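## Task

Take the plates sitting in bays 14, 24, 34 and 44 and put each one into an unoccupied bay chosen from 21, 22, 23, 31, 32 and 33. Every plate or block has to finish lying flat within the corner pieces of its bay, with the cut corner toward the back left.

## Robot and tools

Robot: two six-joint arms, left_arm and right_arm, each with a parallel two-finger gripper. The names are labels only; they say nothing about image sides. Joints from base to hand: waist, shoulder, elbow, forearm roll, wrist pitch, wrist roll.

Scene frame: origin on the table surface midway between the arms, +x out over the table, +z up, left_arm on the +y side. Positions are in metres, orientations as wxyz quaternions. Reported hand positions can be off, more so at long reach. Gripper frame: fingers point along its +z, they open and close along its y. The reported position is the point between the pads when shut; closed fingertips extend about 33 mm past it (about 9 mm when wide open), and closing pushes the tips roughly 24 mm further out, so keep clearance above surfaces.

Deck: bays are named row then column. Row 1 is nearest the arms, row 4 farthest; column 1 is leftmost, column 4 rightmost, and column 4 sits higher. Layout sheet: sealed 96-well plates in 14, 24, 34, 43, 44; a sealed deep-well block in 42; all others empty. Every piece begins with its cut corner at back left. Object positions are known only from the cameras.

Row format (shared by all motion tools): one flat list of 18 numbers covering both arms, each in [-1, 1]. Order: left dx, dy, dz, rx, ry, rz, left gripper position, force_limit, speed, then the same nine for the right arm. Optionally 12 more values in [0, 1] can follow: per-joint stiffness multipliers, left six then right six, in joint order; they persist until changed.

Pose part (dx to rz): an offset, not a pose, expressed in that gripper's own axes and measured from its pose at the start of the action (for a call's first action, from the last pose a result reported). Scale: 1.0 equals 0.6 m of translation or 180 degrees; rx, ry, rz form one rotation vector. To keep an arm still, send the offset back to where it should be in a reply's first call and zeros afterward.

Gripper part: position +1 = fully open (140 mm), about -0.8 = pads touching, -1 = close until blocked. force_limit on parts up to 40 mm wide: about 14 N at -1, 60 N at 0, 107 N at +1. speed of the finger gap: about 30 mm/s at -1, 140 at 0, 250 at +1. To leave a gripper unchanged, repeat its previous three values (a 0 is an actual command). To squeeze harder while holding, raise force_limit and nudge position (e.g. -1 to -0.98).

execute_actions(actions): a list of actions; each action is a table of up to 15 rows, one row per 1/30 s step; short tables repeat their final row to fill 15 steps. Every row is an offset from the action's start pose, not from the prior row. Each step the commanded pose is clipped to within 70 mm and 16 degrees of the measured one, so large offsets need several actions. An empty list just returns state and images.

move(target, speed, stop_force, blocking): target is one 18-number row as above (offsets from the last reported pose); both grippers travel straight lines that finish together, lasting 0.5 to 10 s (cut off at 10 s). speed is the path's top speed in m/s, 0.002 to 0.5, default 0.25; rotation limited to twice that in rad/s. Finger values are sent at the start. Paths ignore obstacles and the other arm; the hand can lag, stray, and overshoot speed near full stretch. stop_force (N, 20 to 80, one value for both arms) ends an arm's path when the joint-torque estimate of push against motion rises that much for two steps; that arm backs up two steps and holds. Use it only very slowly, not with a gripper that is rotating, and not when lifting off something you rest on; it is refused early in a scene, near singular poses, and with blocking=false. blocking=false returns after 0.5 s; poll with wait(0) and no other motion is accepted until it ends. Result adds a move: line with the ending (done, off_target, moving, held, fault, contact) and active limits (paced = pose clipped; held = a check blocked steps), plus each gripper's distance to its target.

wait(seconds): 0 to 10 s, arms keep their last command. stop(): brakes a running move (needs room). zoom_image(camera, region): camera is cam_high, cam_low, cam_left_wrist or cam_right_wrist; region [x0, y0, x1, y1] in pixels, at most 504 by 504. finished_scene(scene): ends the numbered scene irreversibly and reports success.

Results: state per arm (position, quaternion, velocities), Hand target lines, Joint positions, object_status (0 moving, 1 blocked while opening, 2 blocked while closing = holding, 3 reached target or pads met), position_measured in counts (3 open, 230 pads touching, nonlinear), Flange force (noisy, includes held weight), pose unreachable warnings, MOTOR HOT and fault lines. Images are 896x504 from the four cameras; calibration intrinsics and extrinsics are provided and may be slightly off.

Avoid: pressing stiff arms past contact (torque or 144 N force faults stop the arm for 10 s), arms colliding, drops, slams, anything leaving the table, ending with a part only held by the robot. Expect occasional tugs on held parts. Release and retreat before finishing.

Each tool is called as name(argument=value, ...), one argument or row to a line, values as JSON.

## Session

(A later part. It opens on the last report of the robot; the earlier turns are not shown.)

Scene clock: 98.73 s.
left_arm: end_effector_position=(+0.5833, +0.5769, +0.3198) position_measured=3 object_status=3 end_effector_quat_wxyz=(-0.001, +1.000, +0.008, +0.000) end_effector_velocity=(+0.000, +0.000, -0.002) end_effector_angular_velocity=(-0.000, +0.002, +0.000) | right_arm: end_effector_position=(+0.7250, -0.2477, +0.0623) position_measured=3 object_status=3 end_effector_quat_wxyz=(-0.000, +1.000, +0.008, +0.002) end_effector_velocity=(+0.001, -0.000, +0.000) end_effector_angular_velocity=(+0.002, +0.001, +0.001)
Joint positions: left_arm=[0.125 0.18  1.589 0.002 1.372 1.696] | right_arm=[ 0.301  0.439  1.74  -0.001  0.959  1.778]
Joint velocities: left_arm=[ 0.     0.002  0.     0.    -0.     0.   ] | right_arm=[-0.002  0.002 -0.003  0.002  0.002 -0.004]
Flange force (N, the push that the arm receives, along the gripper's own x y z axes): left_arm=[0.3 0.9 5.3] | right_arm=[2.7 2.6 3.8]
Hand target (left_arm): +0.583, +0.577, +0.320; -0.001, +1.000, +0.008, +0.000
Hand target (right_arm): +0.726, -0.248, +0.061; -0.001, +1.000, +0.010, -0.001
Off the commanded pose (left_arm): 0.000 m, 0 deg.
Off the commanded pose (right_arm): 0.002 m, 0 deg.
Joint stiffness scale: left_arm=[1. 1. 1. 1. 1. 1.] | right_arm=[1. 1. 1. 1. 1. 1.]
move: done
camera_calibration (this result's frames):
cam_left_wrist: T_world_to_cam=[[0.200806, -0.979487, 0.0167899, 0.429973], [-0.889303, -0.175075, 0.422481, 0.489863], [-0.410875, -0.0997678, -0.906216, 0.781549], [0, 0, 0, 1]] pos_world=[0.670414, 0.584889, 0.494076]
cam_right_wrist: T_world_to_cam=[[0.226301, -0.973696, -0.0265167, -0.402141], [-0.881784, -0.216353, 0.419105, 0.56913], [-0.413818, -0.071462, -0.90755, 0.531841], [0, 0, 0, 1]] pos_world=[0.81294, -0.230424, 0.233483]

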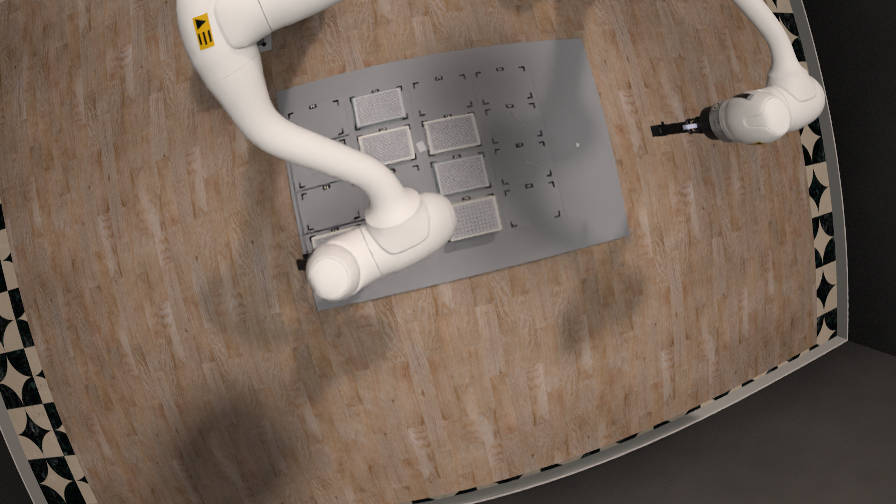

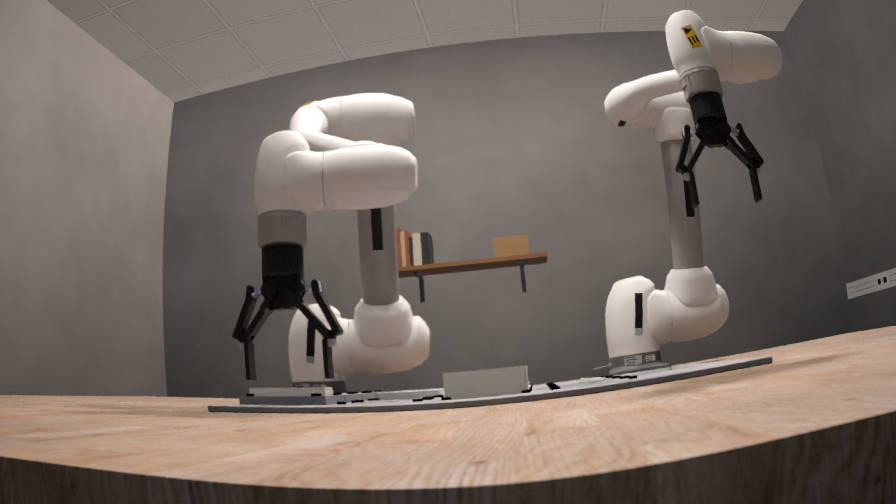

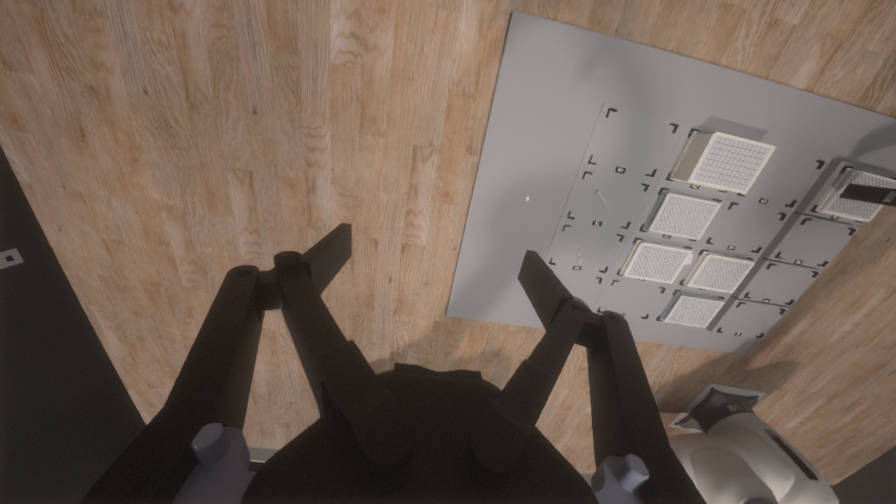

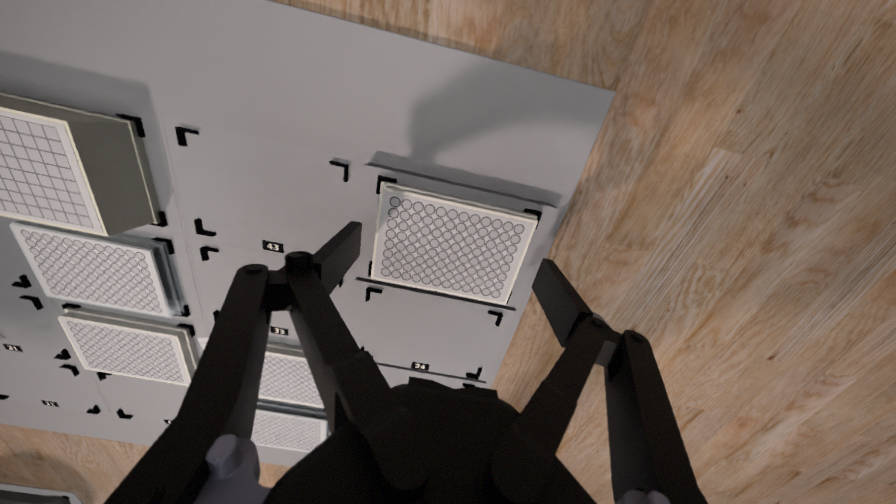

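move(
  target=[0,0,0,0,0,0,1,0,0, 0.0015,-0.003,0.0385,0,-0.001,0,1,0,-0.5],
  speed=0.05,
)

move(
  target=[0,0,0,0,0,0,1,0,0, 0,0,-0.005,0,0,0,-1,0,-0.8],
  speed=0.02,
)

zoom_image(
  camera="cam_right_wrist",
  region=[310,140,610,340],
)

move(
  target=[0,0,0,0,0,0,1,0,0, 0.002,0,-0.032,0,0,0,-1,0,-0.8],
  speed=0.05,
)

Scene clock: 106.33 s.
left_arm: end_effector_position=(+0.5833, +0.5769, +0.3198) position_measured=3 object_status=3 end_effector_quat_wxyz=(-0.001, +1.000, +0.008, +0.000) end_effector_velocity=(+0.000, +0.000, -0.001) end_effector_angular_velocity=(-0.000, +0.002, +0.000) | right_arm: end_effector_position=(+0.7279, -0.2467, +0.0446) position_measured=3 object_status=3 end_effector_quat_wxyz=(-0.000, +1.000, +0.009, +0.003) end_effector_velocity=(+0.001, -0.000, -0.002) end_effector_angular_velocity=(-0.001, -0.001, +0.001)
Joint positions: left_arm=[0.125 0.18  1.589 0.002 1.372 1.696] | right_arm=[ 0.302  0.459  1.746 -0.001  0.932  1.777]
Joint velocities: left_arm=[ 0.     0.002 -0.     0.     0.    -0.   ] | right_arm=[-0.     0.002  0.001 -0.002 -0.003  0.   ]
Flange force (N, the push that the arm receives, along the gripper's own x y z axes): left_arm=[-0.6 2.2 6.2] | right_arm=[0.8 7.7 1.5]
Hand target (left_arm): +0.583, +0.577, +0.320; -0.001, +1.000, +0.008, +0.000
Hand target (right_arm): +0.726, -0.246, +0.039; -0.000, +1.000, +0.008, +0.000
Off the commanded pose (left_arm): 0.000 m, 0 deg.
Off the commanded pose (right_arm): 0.006 m, 0 deg.
Joint stiffness scale: left_arm=[1. 1. 1. 1. 1. 1.] | right_arm=[1. 1. 1. 1. 1. 1.]
move: off_target (right_arm)
camera_calibration (this result's frames):
cam_left_wrist: T_world_to_cam=[[0.200806, -0.979487, 0.0167897, 0.429973], [-0.889303, -0.175075, 0.422481, 0.489863], [-0.410875, -0.0997677, -0.906216, 0.781549], [0, 0, 0, 1]] pos_world=[0.670414, 0.584889, 0.494076]
cam_right_wrist: T_world_to_cam=[[0.227202, -0.973487, -0.0265195, -0.402889], [-0.881952, -0.217234, 0.418295, 0.579289], [-0.412965, -0.0716484, -0.907924, 0.516392], [0, 0, 0, 1]] pos_world=[0.815694, -0.229367, 0.215847]

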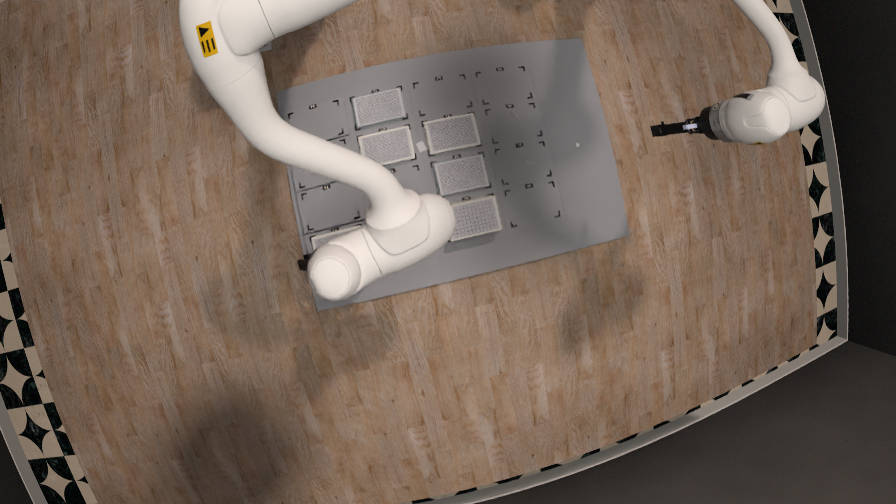

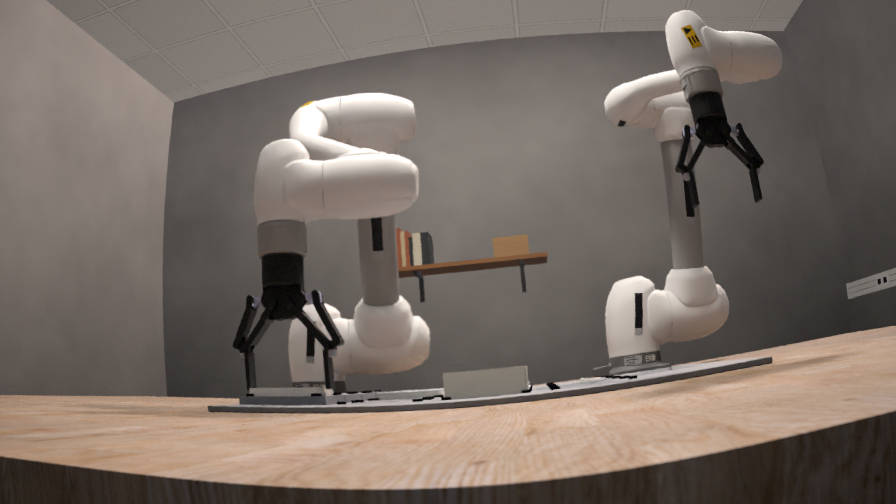

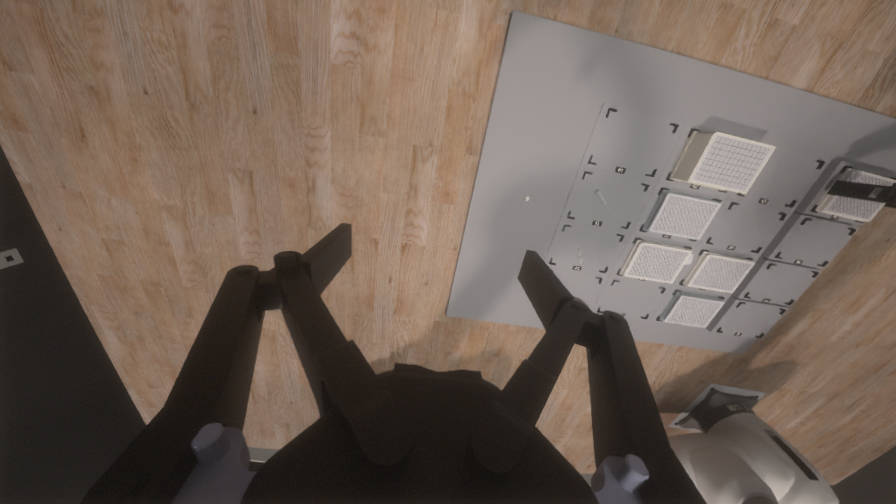

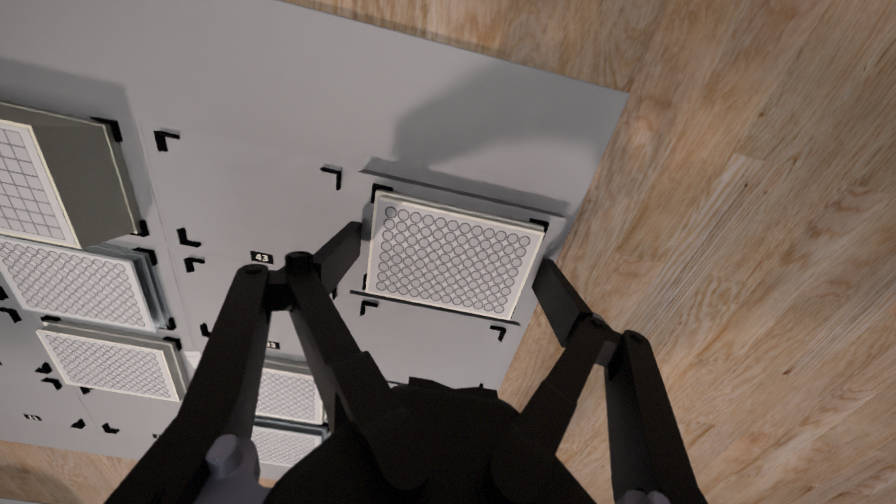

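Scene clock: 107.03 s.
left_arm: end_effector_position=(+0.5833, +0.5769, +0.3198) position_measured=3 object_status=3 end_effector_quat_wxyz=(-0.001, +1.000, +0.008, +0.000) end_effector_velocity=(-0.000, +0.000, +0.001) end_effector_angular_velocity=(+0.001, -0.001, -0.000) | right_arm: end_effector_position=(+0.7280, -0.2467, +0.0460) position_measured=39 object_status=2 end_effector_quat_wxyz=(-0.000, +1.000, +0.009, +0.003) end_effector_velocity=(+0.000, +0.001, +0.000) end_effector_angular_velocity=(+0.000, -0.000, +0.001)
Joint positions: left_arm=[0.125 0.18  1.589 0.002 1.372 1.696] | right_arm=[ 0.302  0.458  1.745 -0.001  0.933  1.777]
Joint velocities: left_arm=[-0.    -0.002 -0.     0.001  0.    -0.   ] | right_arm=[ 0.001 -0.    -0.001  0.     0.    -0.   ]
Flange force (N, the push that the arm receives, along the gripper's own x y z axes): left_arm=[1.0 1.0 5.2] | right_arm=[-3.7 2.0 -19.4]
Hand target (left_arm): +0.583, +0.577, +0.320; -0.001, +1.000, +0.008, +0.000
Hand target (right_arm): +0.728, -0.247, +0.048; -0.000, +1.000, +0.009, +0.003
Off the commanded pose (left_arm): 0.000 m, 0 deg.
Off the commanded pose (right_arm): 0.002 m, 0 deg.
Joint stiffness scale: left_arm=[1. 1. 1. 1. 1. 1.] | right_arm=[1. 1. 1. 1. 1. 1.]
move: done
camera_calibration (this result's frames):
cam_left_wrist: T_world_to_cam=[[0.200806, -0.979487, 0.0167898, 0.429973], [-0.889303, -0.175075, 0.422481, 0.489863], [-0.410875, -0.0997678, -0.906216, 0.781549], [0, 0, 0, 1]] pos_world=[0.670414, 0.584889, 0.494076]
cam_right_wrist: T_world_to_cam=[[0.227221, -0.973482, -0.0265153, -0.402863], [-0.882222, -0.217297, 0.417692, 0.579047], [-0.412378, -0.0715162, -0.908201, 0.517377], [0, 0, 0, 1]] pos_world=[0.815741, -0.229354, 0.217337]

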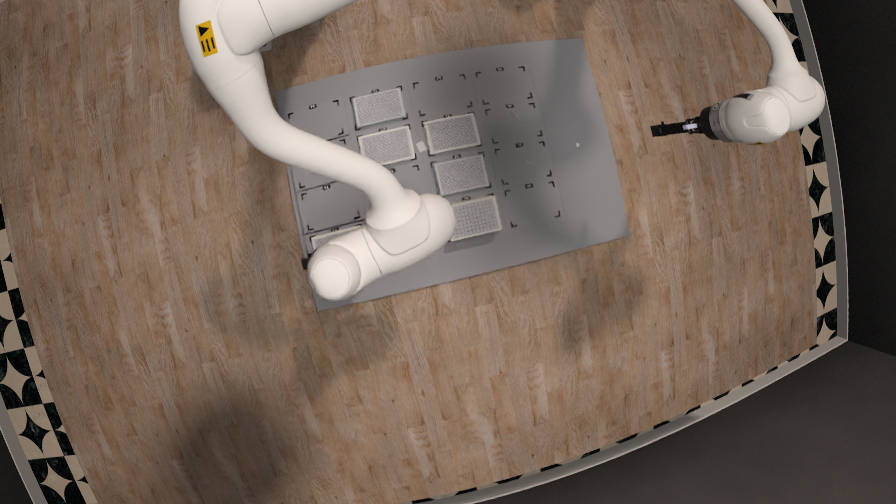

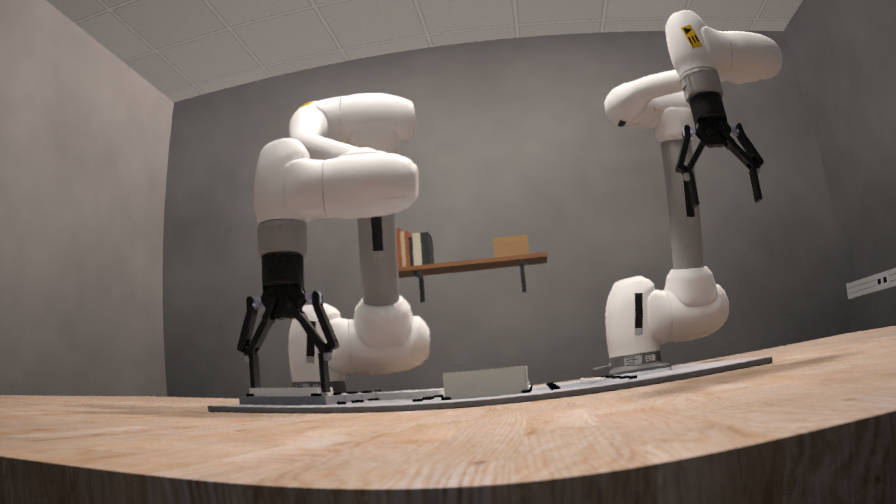

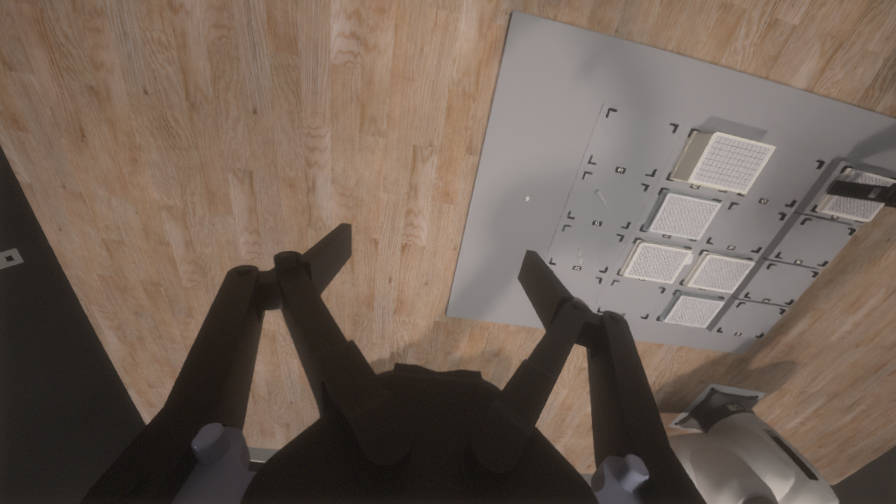

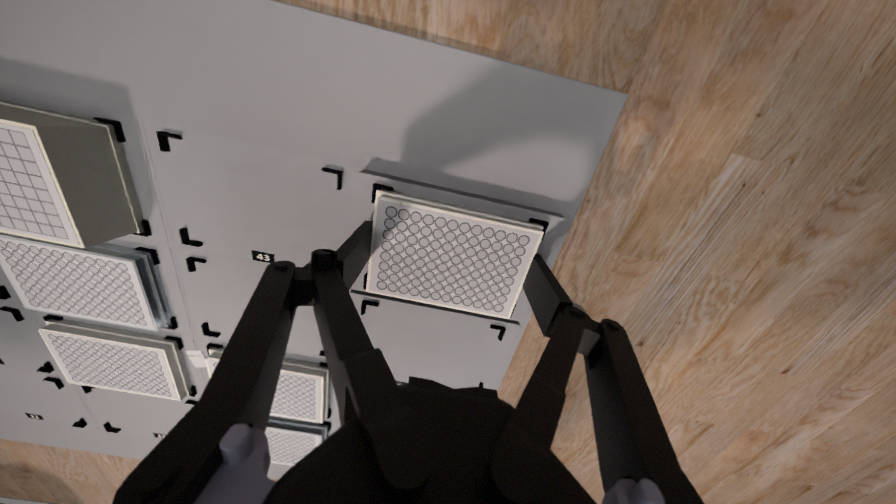

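Region (310, 140, 610, 340) of cam_right_wrist's 896x504 image, scaled by 1.680, with more detail than that image has.

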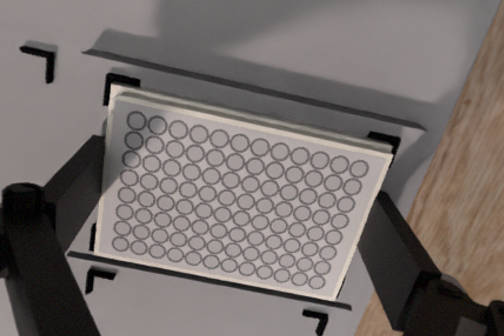

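Scene clock: 107.83 s.
left_arm: end_effector_position=(+0.5833, +0.5769, +0.3198) position_measured=3 object_status=3 end_effector_quat_wxyz=(-0.001, +1.000, +0.008, +0.000) end_effector_velocity=(+0.000, -0.000, +0.000) end_effector_angular_velocity=(-0.000, -0.001, -0.000) | right_arm: end_effector_position=(+0.7275, -0.2468, +0.0598) position_measured=40 object_status=2 end_effector_quat_wxyz=(+0.000, +1.000, +0.009, +0.001) end_effector_velocity=(-0.000, -0.000, +0.001) end_effector_angular_velocity=(-0.001, +0.002, +0.000)
Joint positions: left_arm=[0.125 0.18  1.589 0.002 1.372 1.696] | right_arm=[ 0.302  0.446  1.734 -0.001  0.96   1.777]
Joint velocities: left_arm=[-0. -0. -0. -0. -0. -0.] | right_arm=[ 0.    -0.001 -0.001 -0.     0.004 -0.   ]
Flange force (N, the push that the arm receives, along the gripper's own x y z axes): left_arm=[0.1 1.5 5.6] | right_arm=[2.4 7.4 5.2]
Hand target (left_arm): +0.583, +0.577, +0.320; -0.001, +1.000, +0.008, +0.000
Hand target (right_arm): +0.729, -0.247, +0.065; -0.000, +1.000, +0.009, +0.003
Off the commanded pose (left_arm): 0.000 m, 0 deg.
Off the commanded pose (right_arm): 0.006 m, 0 deg.
Joint stiffness scale: left_arm=[1. 1. 1. 1. 1. 1.] | right_arm=[1. 1. 1. 1. 1. 1.]
move: off_target (right_arm)
camera_calibration (this result's frames):
cam_left_wrist: T_world_to_cam=[[0.200806, -0.979487, 0.0167898, 0.429973], [-0.889303, -0.175075, 0.422481, 0.489863], [-0.410875, -0.0997677, -0.906216, 0.781549], [0, 0, 0, 1]] pos_world=[0.670414, 0.584889, 0.494076]
cam_right_wrist: T_world_to_cam=[[0.227107, -0.973508, -0.0265278, -0.402421], [-0.88062, -0.216917, 0.421254, 0.571514], [-0.415849, -0.0723089, -0.906555, 0.531877], [0, 0, 0, 1]] pos_world=[0.81586, -0.22933, 0.230747]

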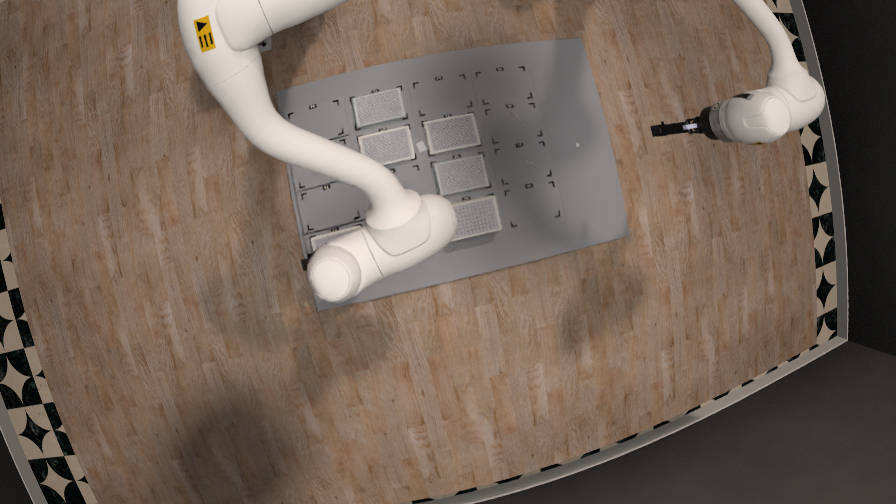

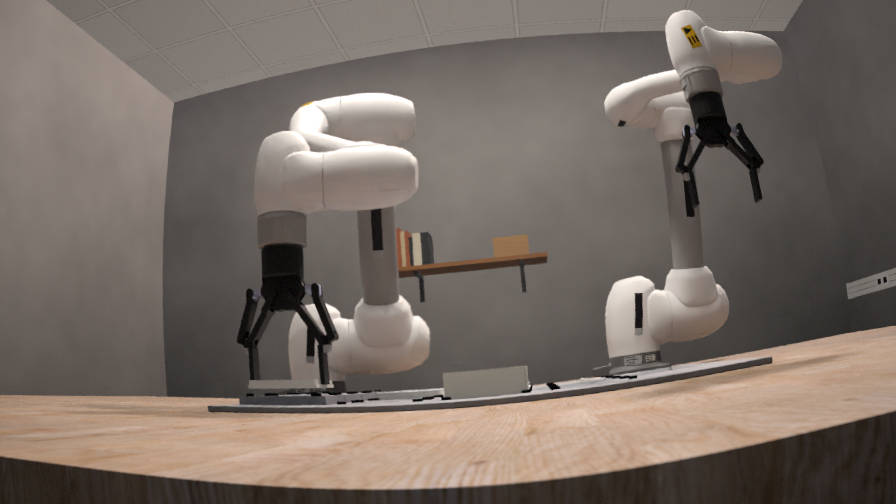

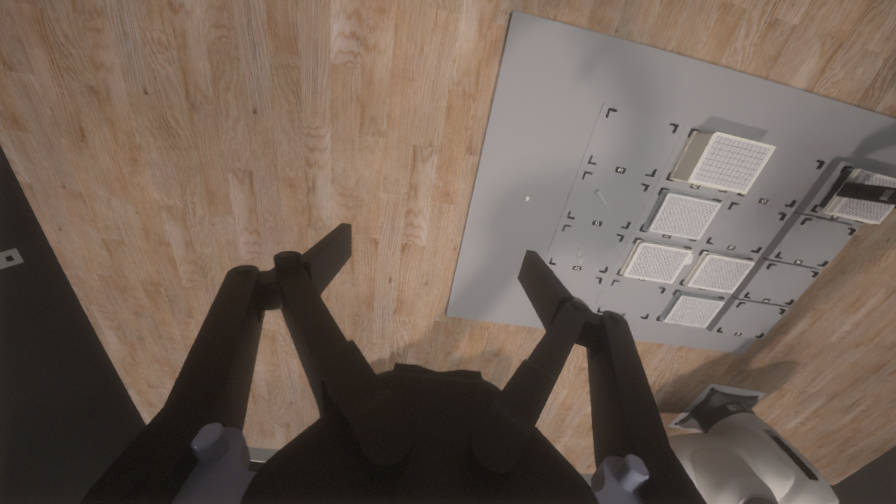

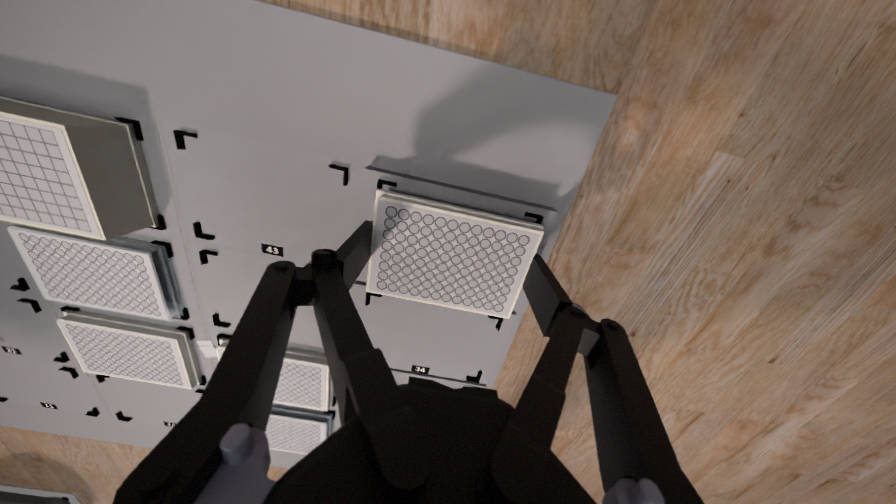

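move(
  target=[0,0,0,0,0,0,1,0,0, -0.1778,-0.2768,0.003,0,0.001,0.0015,-1,0,-0.8],
  speed=0.25,
)

move(
  target=[0,0,0,0,0,0,1,0,0, 0,0,0.032,0,0,0,-1,0,-0.8],
  speed=0.05,
)

zoom_image(
  camera="cam_right_wrist",
  region=[310,140,610,340],
)

Scene clock: 112.97 s.
left_arm: end_effector_position=(+0.5833, +0.5769, +0.3198) position_measured=3 object_status=3 end_effector_quat_wxyz=(-0.001, +1.000, +0.008, +0.000) end_effector_velocity=(-0.000, +0.000, +0.001) end_effector_angular_velocity=(+0.002, -0.001, -0.000) | right_arm: end_effector_position=(+0.6194, -0.0822, +0.0570) position_measured=40 object_status=2 end_effector_quat_wxyz=(+0.000, +1.000, +0.009, +0.000) end_effector_velocity=(-0.001, +0.002, -0.000) end_effector_angular_velocity=(-0.000, -0.000, -0.002)
Joint positions: left_arm=[0.125 0.18  1.589 0.002 1.372 1.696] | right_arm=[ 0.573  0.403  1.806 -0.001  0.932  2.049]
Joint velocities: left_arm=[-0.    -0.001  0.     0.002  0.    -0.   ] | right_arm=[ 0.003 -0.     0.    -0.    -0.     0.005]
Flange force (N, the push that the arm receives, along the gripper's own x y z axes): left_arm=[-1.2 1.2 5.1] | right_arm=[3.2 7.4 3.9]
Hand target (left_arm): +0.583, +0.577, +0.320; -0.001, +1.000, +0.008, +0.000
Hand target (right_arm): +0.618, -0.082, +0.058; -0.000, +1.000, +0.006, +0.003
Off the commanded pose (left_arm): 0.000 m, 0 deg.
Off the commanded pose (right_arm): 0.002 m, 0 deg.
Joint stiffness scale: left_arm=[1. 1. 1. 1. 1. 1.] | right_arm=[1. 1. 1. 1. 1. 1.]
move: done
camera_calibration (this result's frames):
cam_left_wrist: T_world_to_cam=[[0.200806, -0.979487, 0.0167898, 0.429973], [-0.889302, -0.175075, 0.422481, 0.489863], [-0.410875, -0.0997678, -0.906216, 0.781549], [0, 0, 0, 1]] pos_world=[0.670414, 0.584889, 0.494076]
cam_right_wrist: T_world_to_cam=[[0.226851, -0.973567, -0.0265515, -0.217561], [-0.879966, -0.216572, 0.422795, 0.512755], [-0.41737, -0.0725472, -0.905836, 0.497242], [0, 0, 0, 1]] pos_world=[0.708096, -0.0646888, 0.227853]

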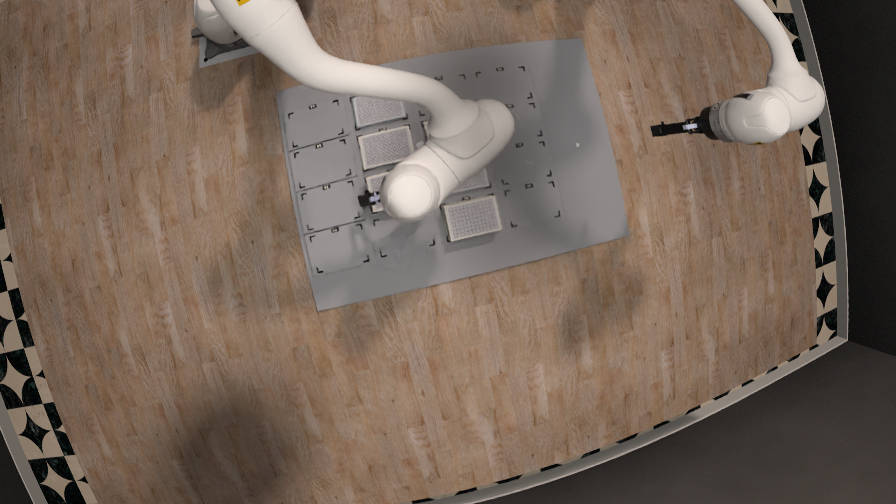

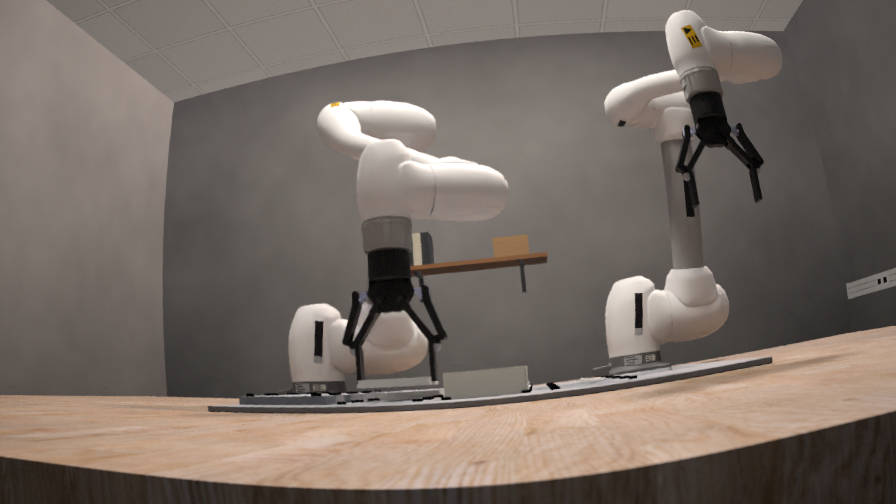

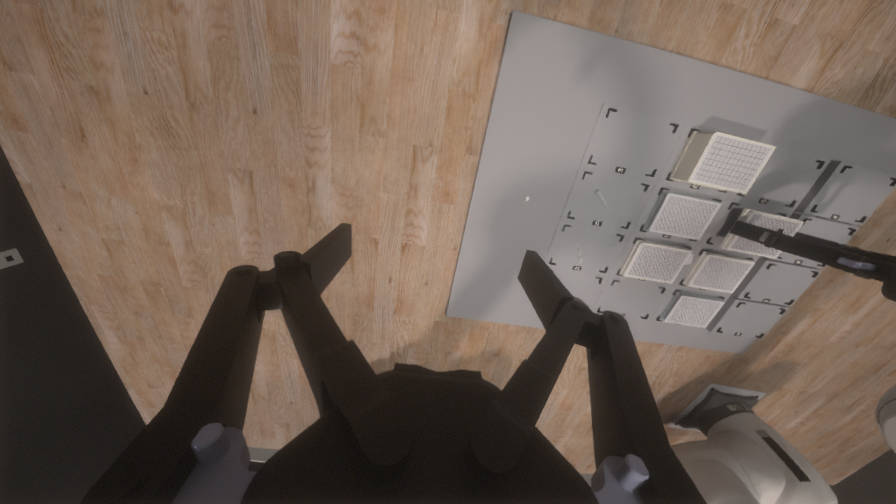

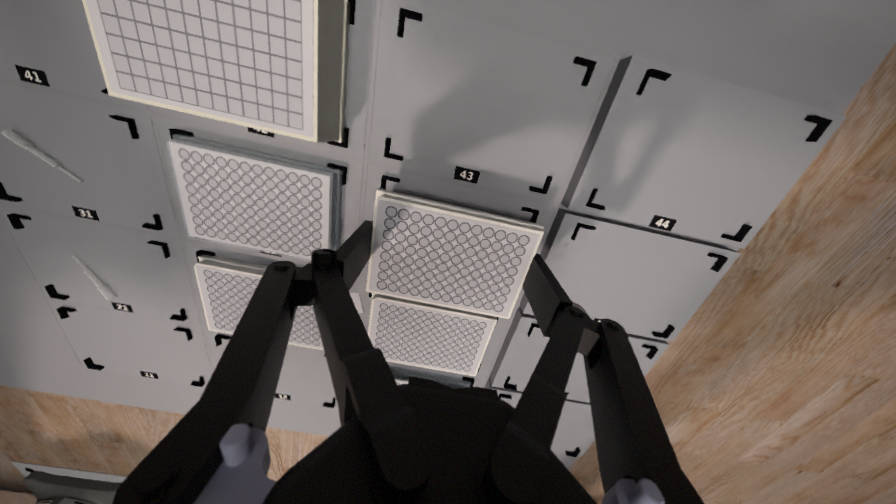

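Scene clock: 113.77 s.
left_arm: end_effector_position=(+0.5833, +0.5769, +0.3198) position_measured=3 object_status=3 end_effector_quat_wxyz=(-0.001, +1.000, +0.008, +0.000) end_effector_velocity=(+0.000, -0.001, -0.000) end_effector_angular_velocity=(-0.001, -0.000, +0.000) | right_arm: end_effector_position=(+0.6210, -0.0813, +0.0430) position_measured=40 object_status=2 end_effector_quat_wxyz=(-0.001, +1.000, +0.009, +0.002) end_effector_velocity=(+0.001, +0.001, -0.002) end_effector_angular_velocity=(+0.001, -0.001, +0.000)
Joint positions: left_arm=[0.125 0.18  1.589 0.002 1.372 1.696] | right_arm=[ 0.573  0.418  1.815 -0.001  0.905  2.049]
Joint velocities: left_arm=[-0.001  0.     0.    -0.001 -0.    -0.   ] | right_arm=[ 0.     0.002  0.001  0.    -0.004  0.   ]
Flange force (N, the push that the arm receives, along the gripper's own x y z axes): left_arm=[-1.0 1.3 5.5] | right_arm=[2.7 6.2 2.5]
Hand target (left_arm): +0.583, +0.577, +0.320; -0.001, +1.000, +0.008, +0.000
Hand target (right_arm): +0.619, -0.082, +0.038; +0.000, +1.000, +0.009, +0.000
Off the commanded pose (left_arm): 0.000 m, 0 deg.
Off the commanded pose (right_arm): 0.006 m, 0 deg.
Joint stiffness scale: left_arm=[1. 1. 1. 1. 1. 1.] | right_arm=[1. 1. 1. 1. 1. 1.]
move: off_target (right_arm)
camera_calibration (this result's frames):
cam_left_wrist: T_world_to_cam=[[0.200806, -0.979487, 0.0167897, 0.429973], [-0.889303, -0.175075, 0.42248, 0.489863], [-0.410875, -0.0997675, -0.906217, 0.781549], [0, 0, 0, 1]] pos_world=[0.670414, 0.584889, 0.494076]
cam_right_wrist: T_world_to_cam=[[0.226928, -0.973521, -0.0275961, -0.21744], [-0.881425, -0.217347, 0.419345, 0.521178], [-0.414239, -0.0708371, -0.907408, 0.483547], [0, 0, 0, 1]] pos_world=[0.709026, -0.0641522, 0.21422]

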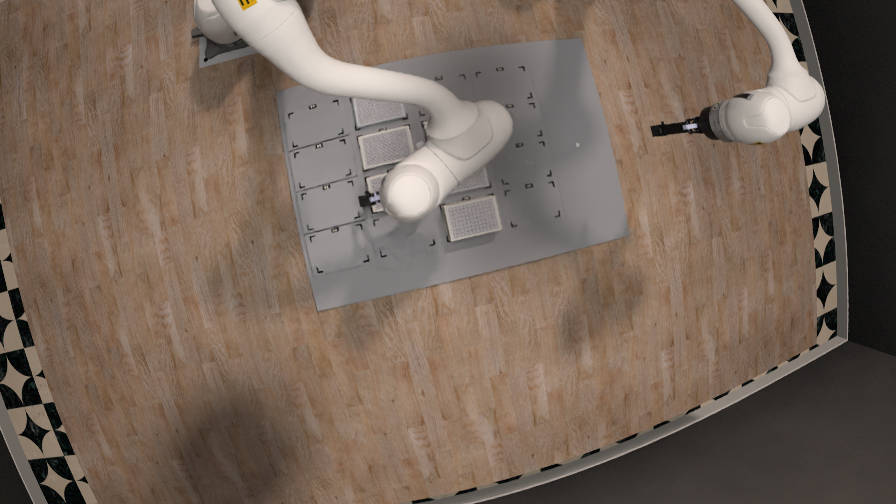

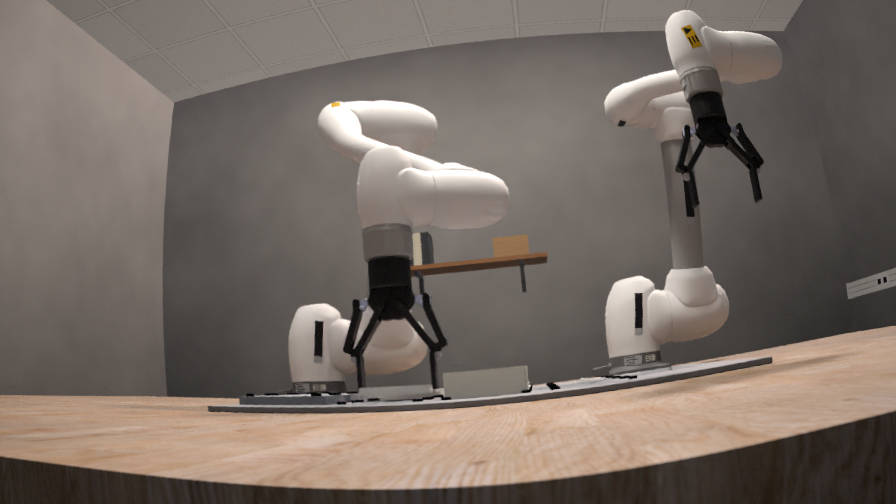

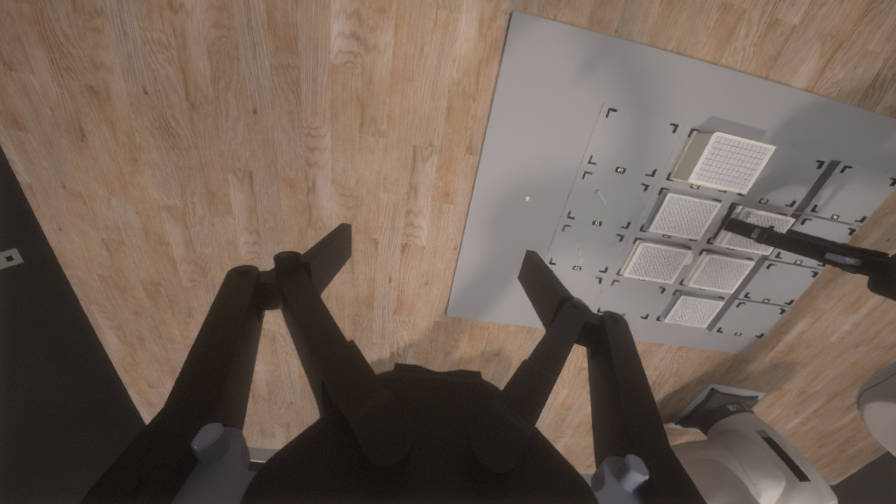

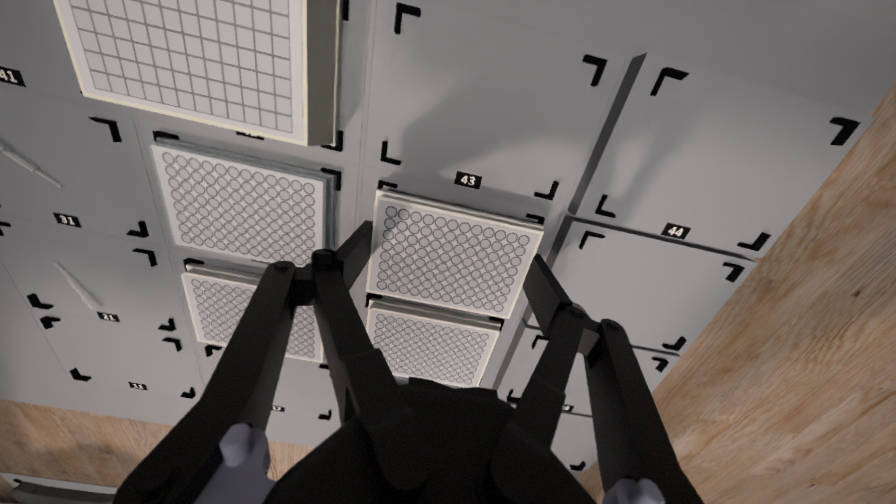

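Region (310, 140, 610, 340) of cam_right_wrist's 896x504 image, scaled by 1.680, with more detail than that image has.

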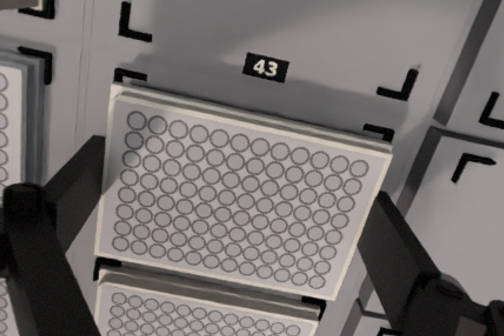

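Need about −0.7 mm y.

move(
  target=[0,0,0,0,0,0,1,0,0, -0.003,0.0048,0.032,0,-0.001,0,-1,0,-0.8],
  speed=0.015,
)

zoom_image(
  camera="cam_right_wrist",
  region=[310,140,610,340],
)

Scene clock: 117.73 s.
left_arm: end_effector_position=(+0.5833, +0.5769, +0.3198) position_measured=3 object_status=3 end_effector_quat_wxyz=(-0.001, +1.000, +0.008, +0.000) end_effector_velocity=(-0.000, +0.000, -0.000) end_effector_angular_velocity=(+0.001, +0.001, -0.001) | right_arm: end_effector_position=(+0.6210, -0.0823, +0.0315) position_measured=40 object_status=2 end_effector_quat_wxyz=(-0.001, +1.000, +0.008, +0.003) end_effector_velocity=(+0.001, -0.000, +0.000) end_effector_angular_velocity=(-0.000, -0.001, -0.000)
Joint positions: left_arm=[0.125 0.18  1.589 0.002 1.372 1.696] | right_arm=[ 0.572  0.428  1.825 -0.001  0.882  2.049]
Joint velocities: left_arm=[ 0.     0.001 -0.     0.001  0.     0.001] | right_arm=[-0.001 -0.    -0.001 -0.001 -0.001  0.   ]
Flange force (N, the push that the arm receives, along the gripper's own x y z axes): left_arm=[-0.3 1.0 5.5] | right_arm=[-3.6 5.7 -21.3]
Hand target (left_arm): +0.583, +0.577, +0.320; -0.001, +1.000, +0.008, +0.000
Hand target (right_arm): +0.619, -0.084, +0.024; -0.001, +1.000, +0.009, +0.000
Off the commanded pose (left_arm): 0.000 m, 0 deg.
Off the commanded pose (right_arm): 0.008 m, 0 deg.
Joint stiffness scale: left_arm=[1. 1. 1. 1. 1. 1.] | right_arm=[1. 1. 1. 1. 1. 1.]
move: off_target (right_arm)
camera_calibration (this result's frames):
cam_left_wrist: T_world_to_cam=[[0.200806, -0.979487, 0.0167898, 0.429973], [-0.889302, -0.175075, 0.422481, 0.489863], [-0.410875, -0.0997677, -0.906216, 0.781549], [0, 0, 0, 1]] pos_world=[0.670414, 0.584889, 0.494076]
cam_right_wrist: T_world_to_cam=[[0.225686, -0.973792, -0.0282092, -0.218001], [-0.882559, -0.216632, 0.417325, 0.526666], [-0.412499, -0.0692883, -0.908319, 0.472112], [0, 0, 0, 1]] pos_world=[0.708759, -0.0654828, 0.202887]

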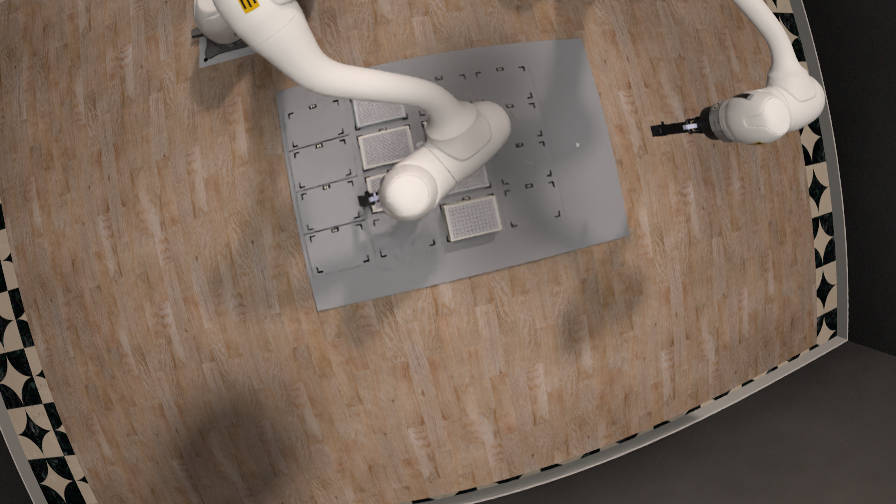

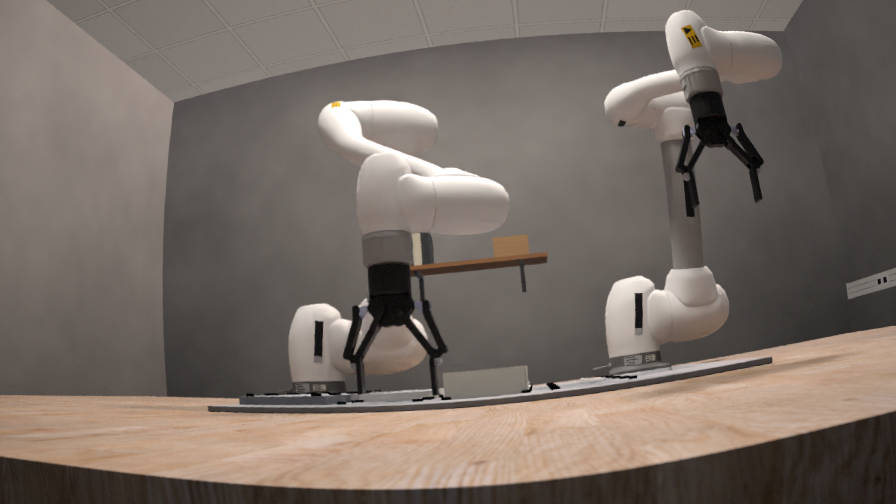

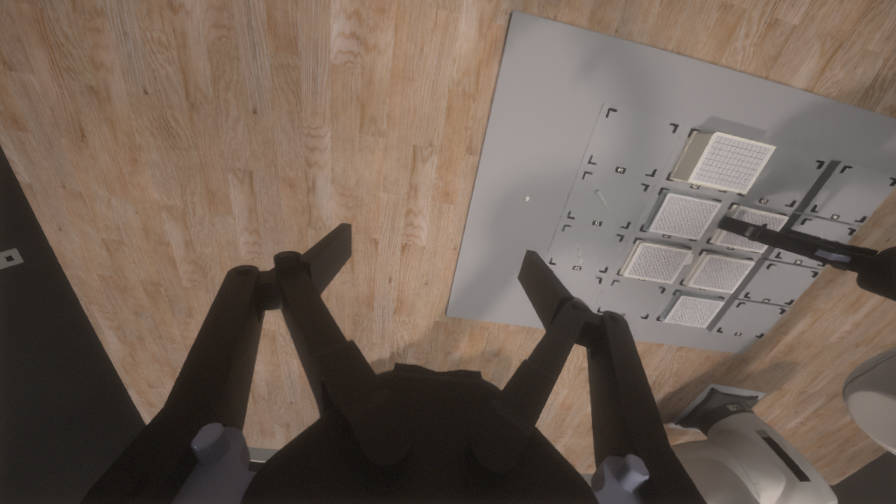

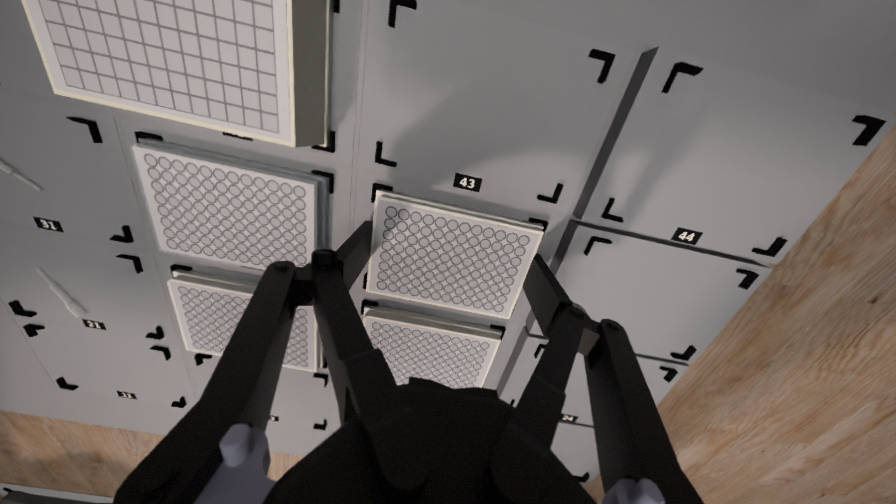

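Region (310, 140, 610, 340) of cam_right_wrist's 896x504 image, scaled by 1.680, with more detail than that image has.

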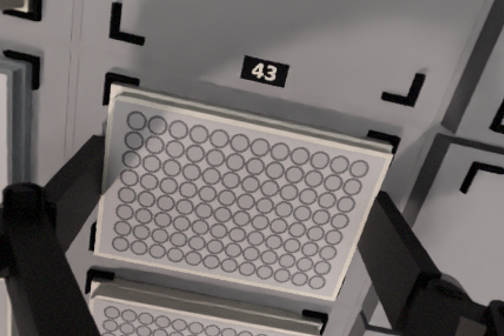

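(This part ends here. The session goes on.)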